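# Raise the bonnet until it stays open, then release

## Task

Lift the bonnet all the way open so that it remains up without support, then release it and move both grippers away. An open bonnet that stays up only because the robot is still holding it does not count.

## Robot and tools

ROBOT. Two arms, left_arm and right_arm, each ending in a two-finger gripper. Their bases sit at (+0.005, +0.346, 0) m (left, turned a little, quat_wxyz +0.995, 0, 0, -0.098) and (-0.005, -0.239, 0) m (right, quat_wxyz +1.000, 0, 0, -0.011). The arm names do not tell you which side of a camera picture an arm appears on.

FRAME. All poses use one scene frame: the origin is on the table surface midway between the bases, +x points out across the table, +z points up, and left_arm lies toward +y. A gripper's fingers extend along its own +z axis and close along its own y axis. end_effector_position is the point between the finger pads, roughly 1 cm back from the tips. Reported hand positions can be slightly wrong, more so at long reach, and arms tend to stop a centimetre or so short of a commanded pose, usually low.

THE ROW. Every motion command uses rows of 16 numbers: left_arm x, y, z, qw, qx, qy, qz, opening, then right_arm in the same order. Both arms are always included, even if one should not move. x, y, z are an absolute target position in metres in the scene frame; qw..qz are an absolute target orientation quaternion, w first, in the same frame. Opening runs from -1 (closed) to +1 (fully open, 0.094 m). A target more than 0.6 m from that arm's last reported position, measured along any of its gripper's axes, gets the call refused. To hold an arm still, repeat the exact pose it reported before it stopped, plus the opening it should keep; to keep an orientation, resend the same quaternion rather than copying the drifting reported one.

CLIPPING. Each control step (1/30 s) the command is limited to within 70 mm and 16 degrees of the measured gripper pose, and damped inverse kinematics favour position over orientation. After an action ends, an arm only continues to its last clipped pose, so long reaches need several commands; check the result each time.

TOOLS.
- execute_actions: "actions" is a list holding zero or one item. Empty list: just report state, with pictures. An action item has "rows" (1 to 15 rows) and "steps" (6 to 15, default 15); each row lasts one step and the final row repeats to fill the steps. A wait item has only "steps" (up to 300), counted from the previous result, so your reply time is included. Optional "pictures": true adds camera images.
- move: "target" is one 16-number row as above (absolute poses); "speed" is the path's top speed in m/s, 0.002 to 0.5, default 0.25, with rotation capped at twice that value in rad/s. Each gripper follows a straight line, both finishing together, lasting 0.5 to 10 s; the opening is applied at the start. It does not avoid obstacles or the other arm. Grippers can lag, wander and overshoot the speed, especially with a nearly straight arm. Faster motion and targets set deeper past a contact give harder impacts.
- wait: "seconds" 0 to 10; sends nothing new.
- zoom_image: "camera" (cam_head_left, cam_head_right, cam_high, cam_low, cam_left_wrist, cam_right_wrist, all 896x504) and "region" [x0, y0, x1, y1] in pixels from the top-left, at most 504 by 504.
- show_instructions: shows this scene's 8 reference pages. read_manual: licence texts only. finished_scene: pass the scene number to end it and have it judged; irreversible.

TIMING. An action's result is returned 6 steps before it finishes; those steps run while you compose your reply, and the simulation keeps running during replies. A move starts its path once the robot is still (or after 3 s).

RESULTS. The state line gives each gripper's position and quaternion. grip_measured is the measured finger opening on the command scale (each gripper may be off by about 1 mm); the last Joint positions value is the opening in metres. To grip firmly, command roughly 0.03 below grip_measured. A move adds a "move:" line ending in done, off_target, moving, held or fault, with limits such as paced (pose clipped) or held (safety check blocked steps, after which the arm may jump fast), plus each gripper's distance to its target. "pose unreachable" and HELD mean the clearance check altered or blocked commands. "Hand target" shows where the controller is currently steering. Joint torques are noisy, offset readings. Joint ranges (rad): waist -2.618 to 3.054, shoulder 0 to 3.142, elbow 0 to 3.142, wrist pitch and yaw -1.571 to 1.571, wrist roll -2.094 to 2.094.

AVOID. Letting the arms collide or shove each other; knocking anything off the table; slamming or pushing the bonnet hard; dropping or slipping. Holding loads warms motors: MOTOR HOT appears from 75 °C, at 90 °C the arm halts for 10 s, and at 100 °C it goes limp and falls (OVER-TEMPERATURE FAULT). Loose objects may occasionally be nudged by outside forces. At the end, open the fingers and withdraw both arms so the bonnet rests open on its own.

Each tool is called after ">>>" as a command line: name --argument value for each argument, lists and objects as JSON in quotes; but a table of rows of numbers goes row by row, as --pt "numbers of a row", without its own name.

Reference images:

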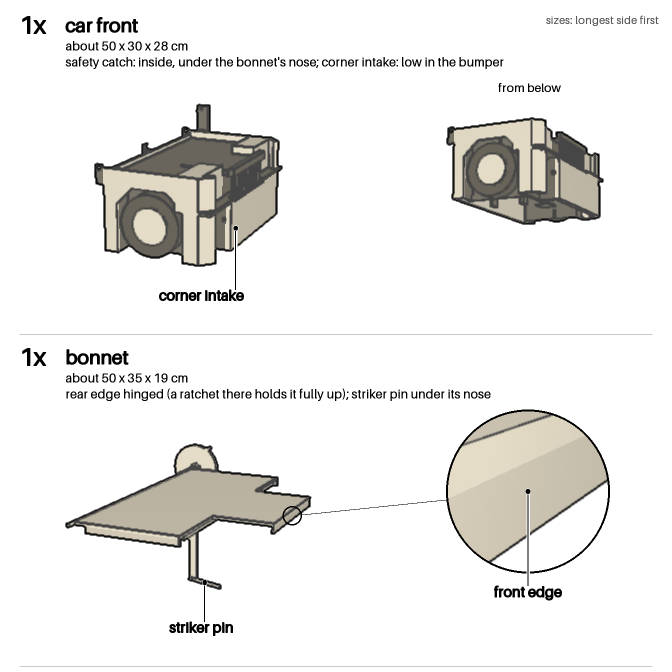

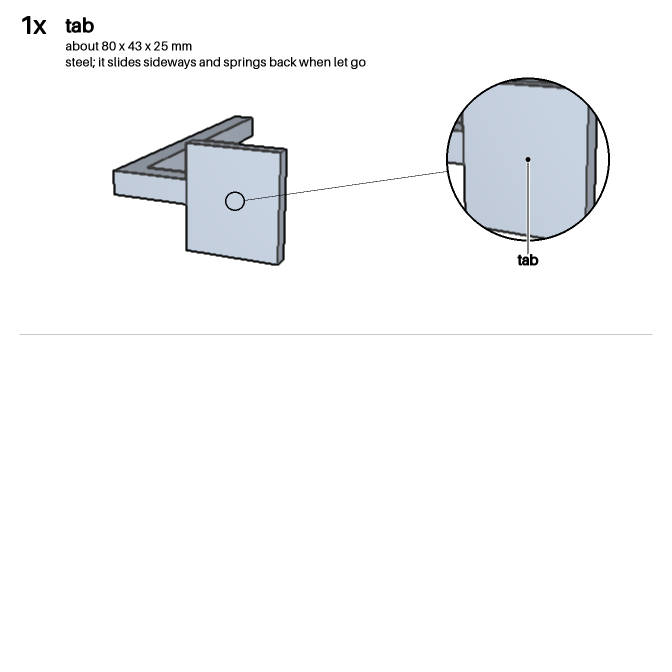

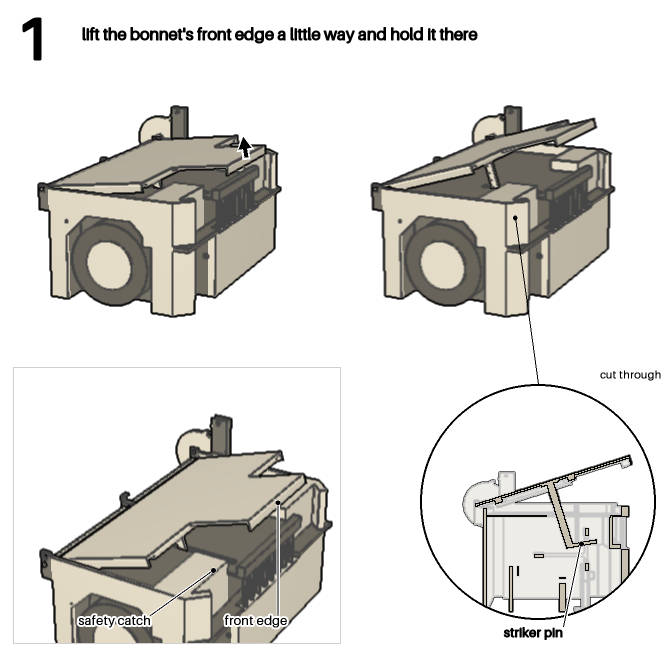

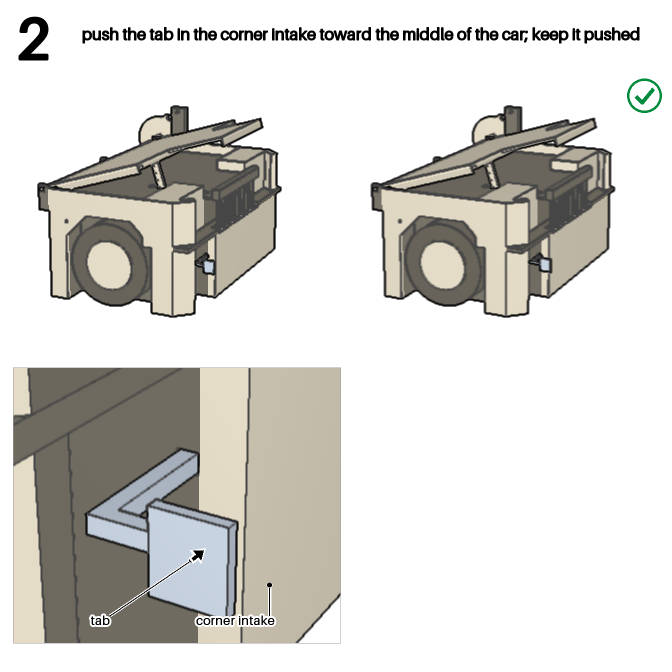

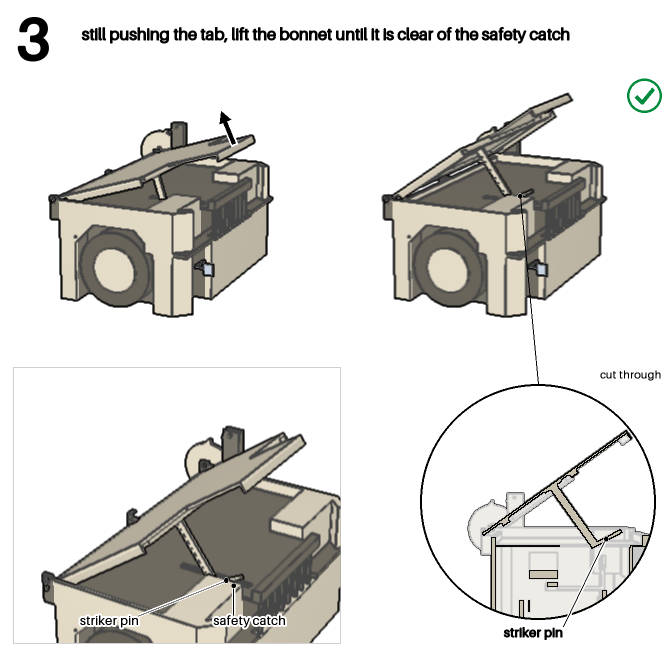

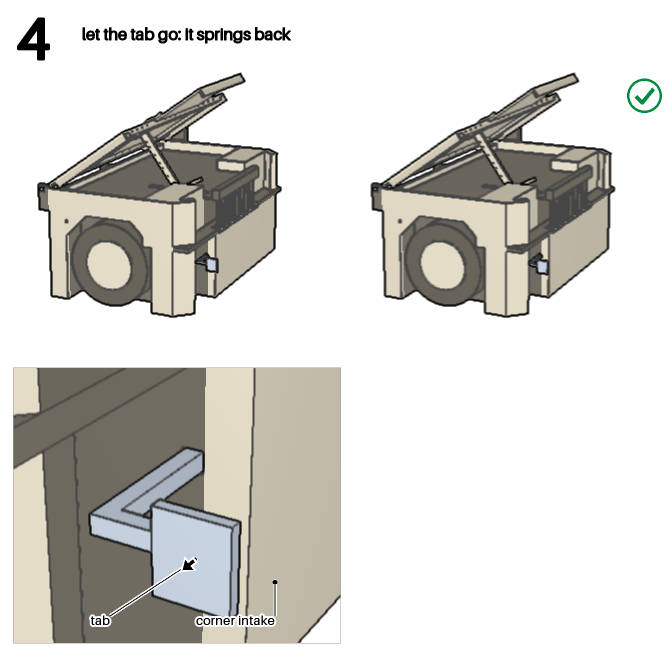

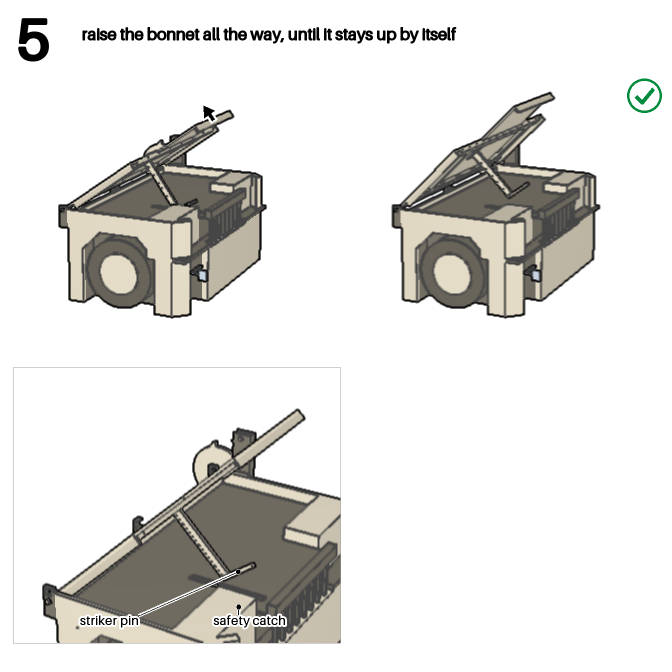

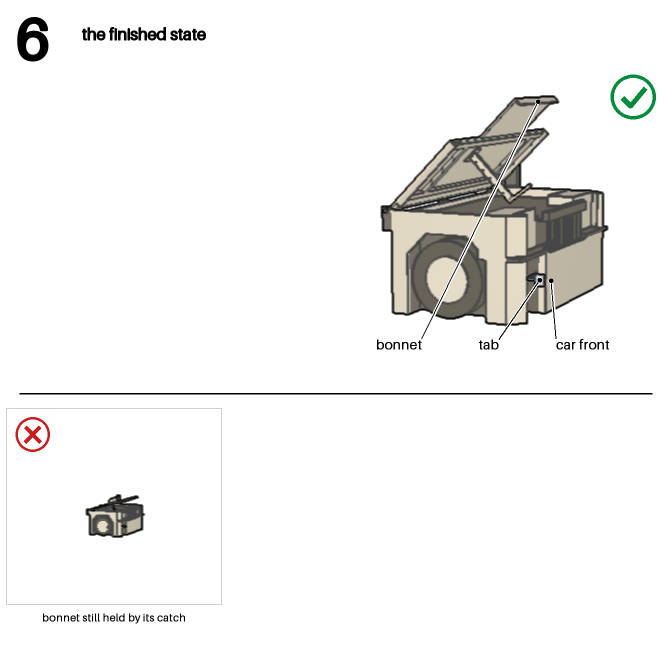

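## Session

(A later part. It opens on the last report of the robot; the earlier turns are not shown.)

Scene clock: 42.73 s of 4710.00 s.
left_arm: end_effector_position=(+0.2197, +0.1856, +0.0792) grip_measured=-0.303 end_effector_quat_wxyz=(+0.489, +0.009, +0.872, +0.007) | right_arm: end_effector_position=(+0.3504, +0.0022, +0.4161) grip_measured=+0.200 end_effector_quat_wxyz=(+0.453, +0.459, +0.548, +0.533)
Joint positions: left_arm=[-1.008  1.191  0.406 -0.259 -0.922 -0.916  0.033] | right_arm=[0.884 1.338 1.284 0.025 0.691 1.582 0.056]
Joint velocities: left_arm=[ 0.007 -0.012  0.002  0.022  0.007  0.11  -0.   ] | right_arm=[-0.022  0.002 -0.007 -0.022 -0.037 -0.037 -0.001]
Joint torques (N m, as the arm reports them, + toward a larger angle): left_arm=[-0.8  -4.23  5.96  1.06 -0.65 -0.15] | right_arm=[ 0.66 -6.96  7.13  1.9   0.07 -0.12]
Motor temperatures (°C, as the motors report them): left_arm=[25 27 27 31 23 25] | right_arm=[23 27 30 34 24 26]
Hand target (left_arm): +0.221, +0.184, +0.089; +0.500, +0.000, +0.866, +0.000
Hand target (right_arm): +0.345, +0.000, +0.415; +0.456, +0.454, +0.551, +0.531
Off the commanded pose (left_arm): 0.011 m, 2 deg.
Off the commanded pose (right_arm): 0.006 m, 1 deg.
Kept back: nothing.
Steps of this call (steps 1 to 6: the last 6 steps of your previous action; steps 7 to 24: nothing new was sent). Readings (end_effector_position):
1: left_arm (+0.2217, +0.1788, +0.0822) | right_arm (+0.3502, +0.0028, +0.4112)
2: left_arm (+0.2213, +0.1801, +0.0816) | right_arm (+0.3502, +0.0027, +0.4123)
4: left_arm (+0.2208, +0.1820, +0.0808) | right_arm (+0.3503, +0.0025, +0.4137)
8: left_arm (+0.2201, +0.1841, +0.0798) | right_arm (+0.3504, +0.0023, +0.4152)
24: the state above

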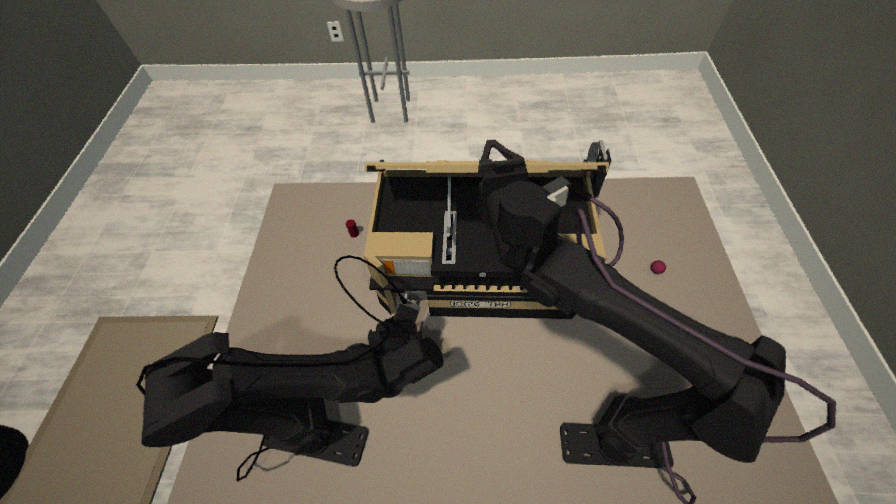

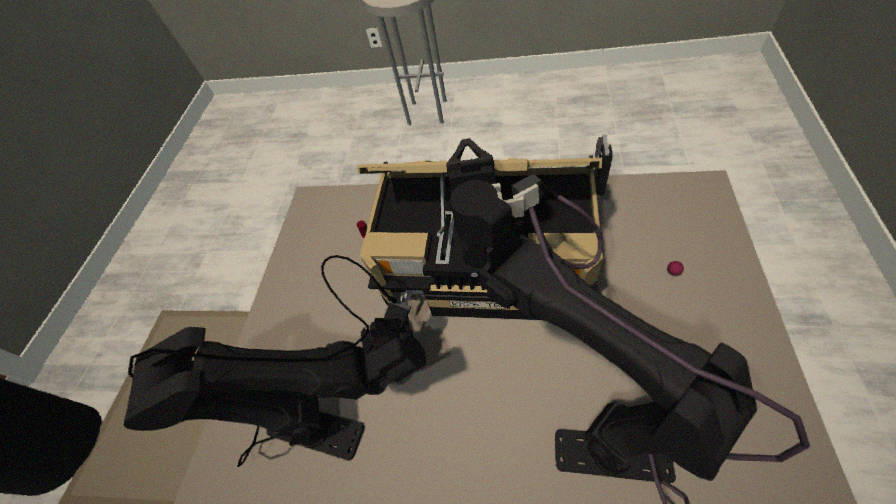

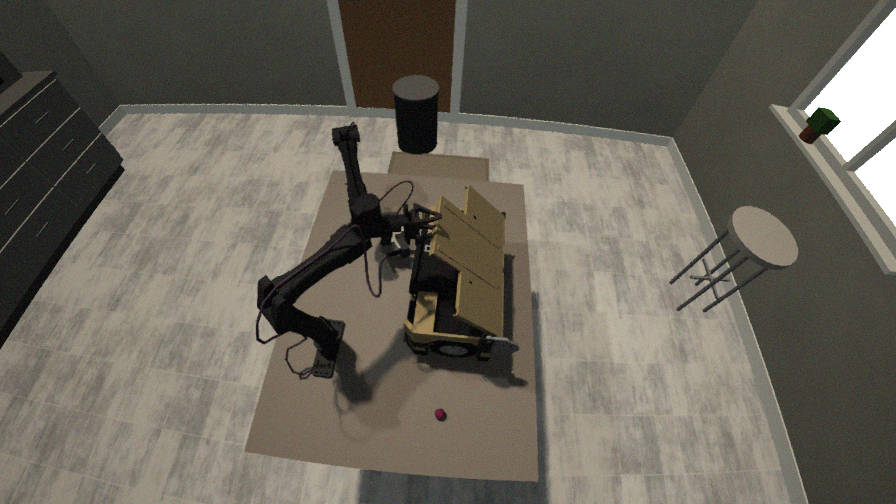

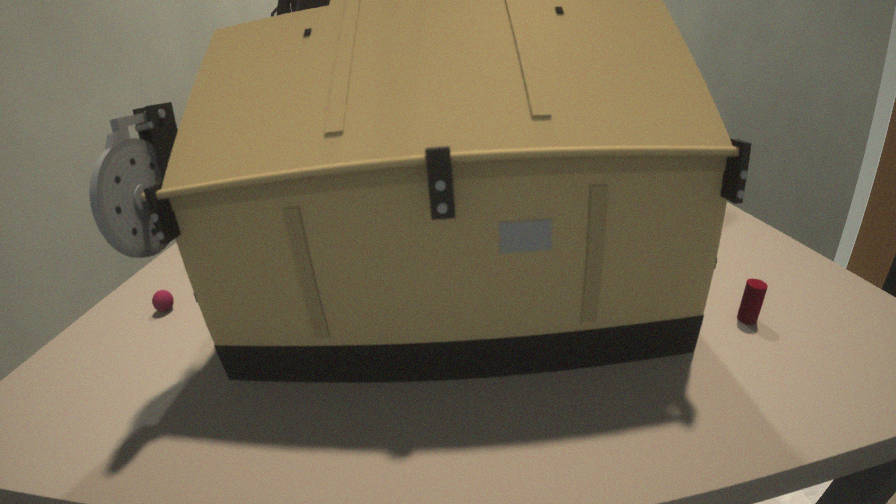

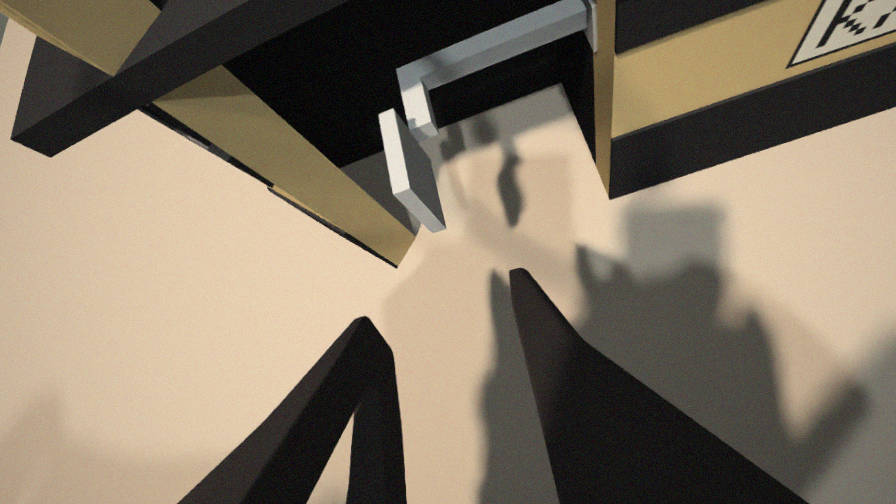

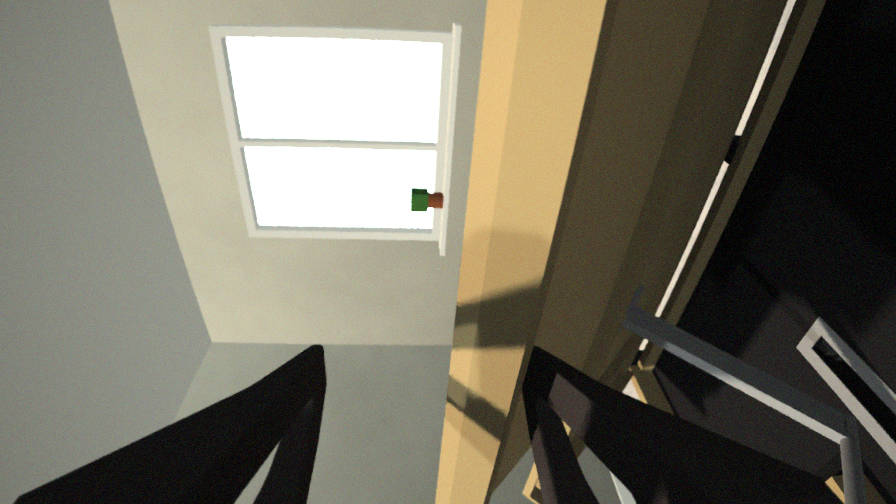

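>>> move --target '[0.19,0.19,0.10,0.5,0,0.866,0,-0.3, 0.24,-0.02,0.405,0.454,0.454,0.55,0.53,0.6]' --speed 0.12

>>> finished_scene --scene 1

Scene clock: 44.47 s of 4710.00 s.
left_arm: end_effector_position=(+0.1891, +0.1952, +0.0843) grip_measured=-0.303 end_effector_quat_wxyz=(+0.486, +0.012, +0.874, +0.015) | right_arm: end_effector_position=(+0.2417, -0.0151, +0.4191) grip_measured=+0.598 end_effector_quat_wxyz=(+0.453, +0.459, +0.532, +0.549)
Joint positions: left_arm=[-1.169  1.149  0.441 -0.57  -0.987 -1.179  0.033] | right_arm=[1.236 1.066 1.089 0.001 1.044 1.572 0.075]
Joint velocities: left_arm=[-0.017 -0.002  0.007 -0.081 -0.007 -0.051  0.001] | right_arm=[-0.017  0.002 -0.012  0.022  0.022  0.007  0.002]
Joint torques (N m, as the arm reports them, + toward a larger angle): left_arm=[-0.73 -3.81  7.02  0.69 -0.76 -0.17] | right_arm=[ 0.78 -3.52  6.41  1.35  0.06 -0.11]
Motor temperatures (°C, as the motors report them): left_arm=[25 27 28 31 24 25] | right_arm=[23 27 30 34 24 26]
Hand target (left_arm): +0.191, +0.190, +0.099; +0.499, -0.000, +0.866, +0.001
Hand target (right_arm): +0.238, -0.017, +0.408; +0.460, +0.450, +0.550, +0.532
Off the commanded pose (left_arm): 0.017 m, 3 deg.
Off the commanded pose (right_arm): 0.015 m, 3 deg.
Kept back: nothing.
move: off_target (left_arm, right_arm)

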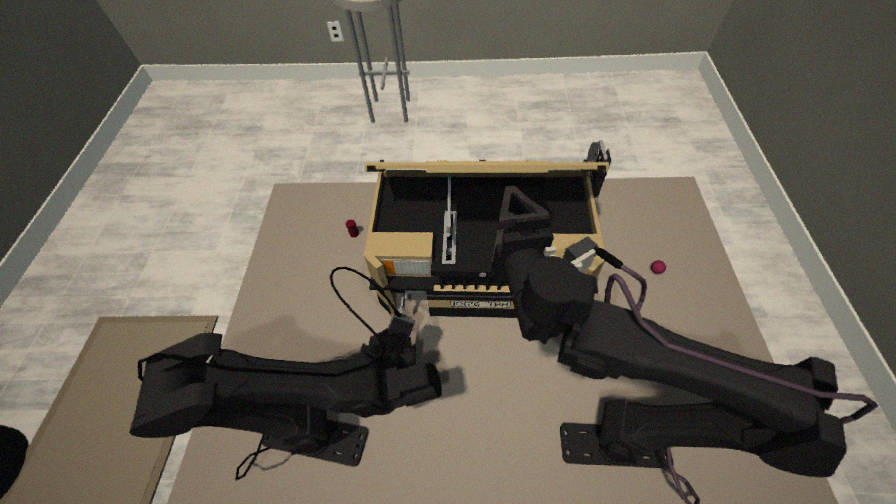

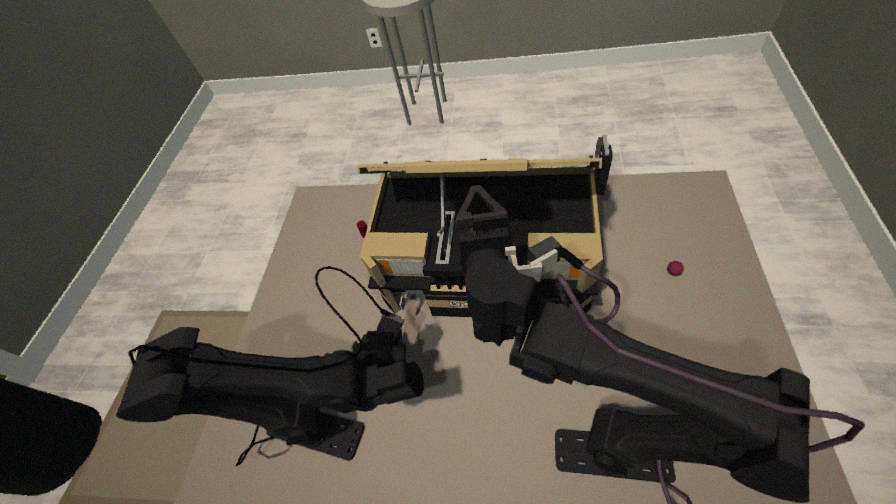

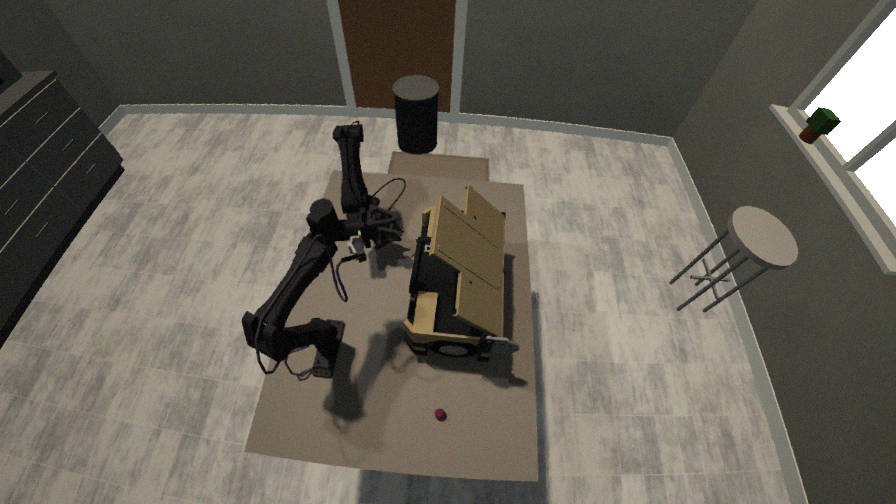

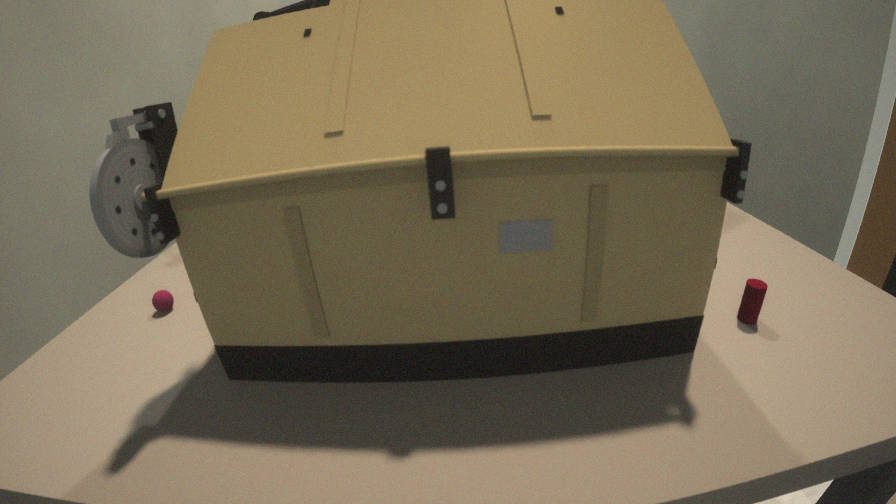

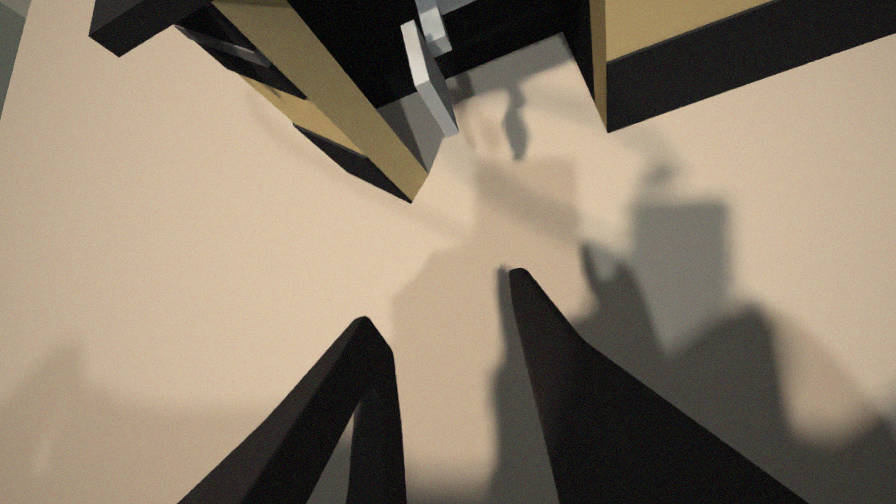

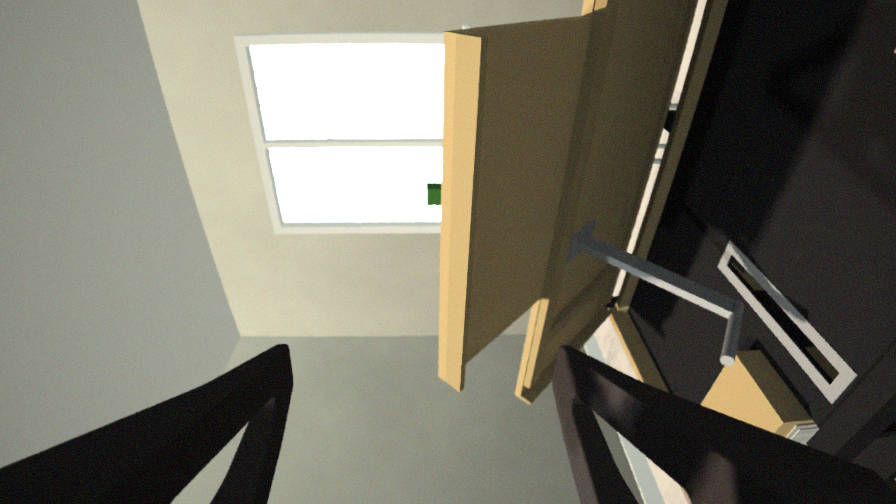

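The scene is finished: the task was done.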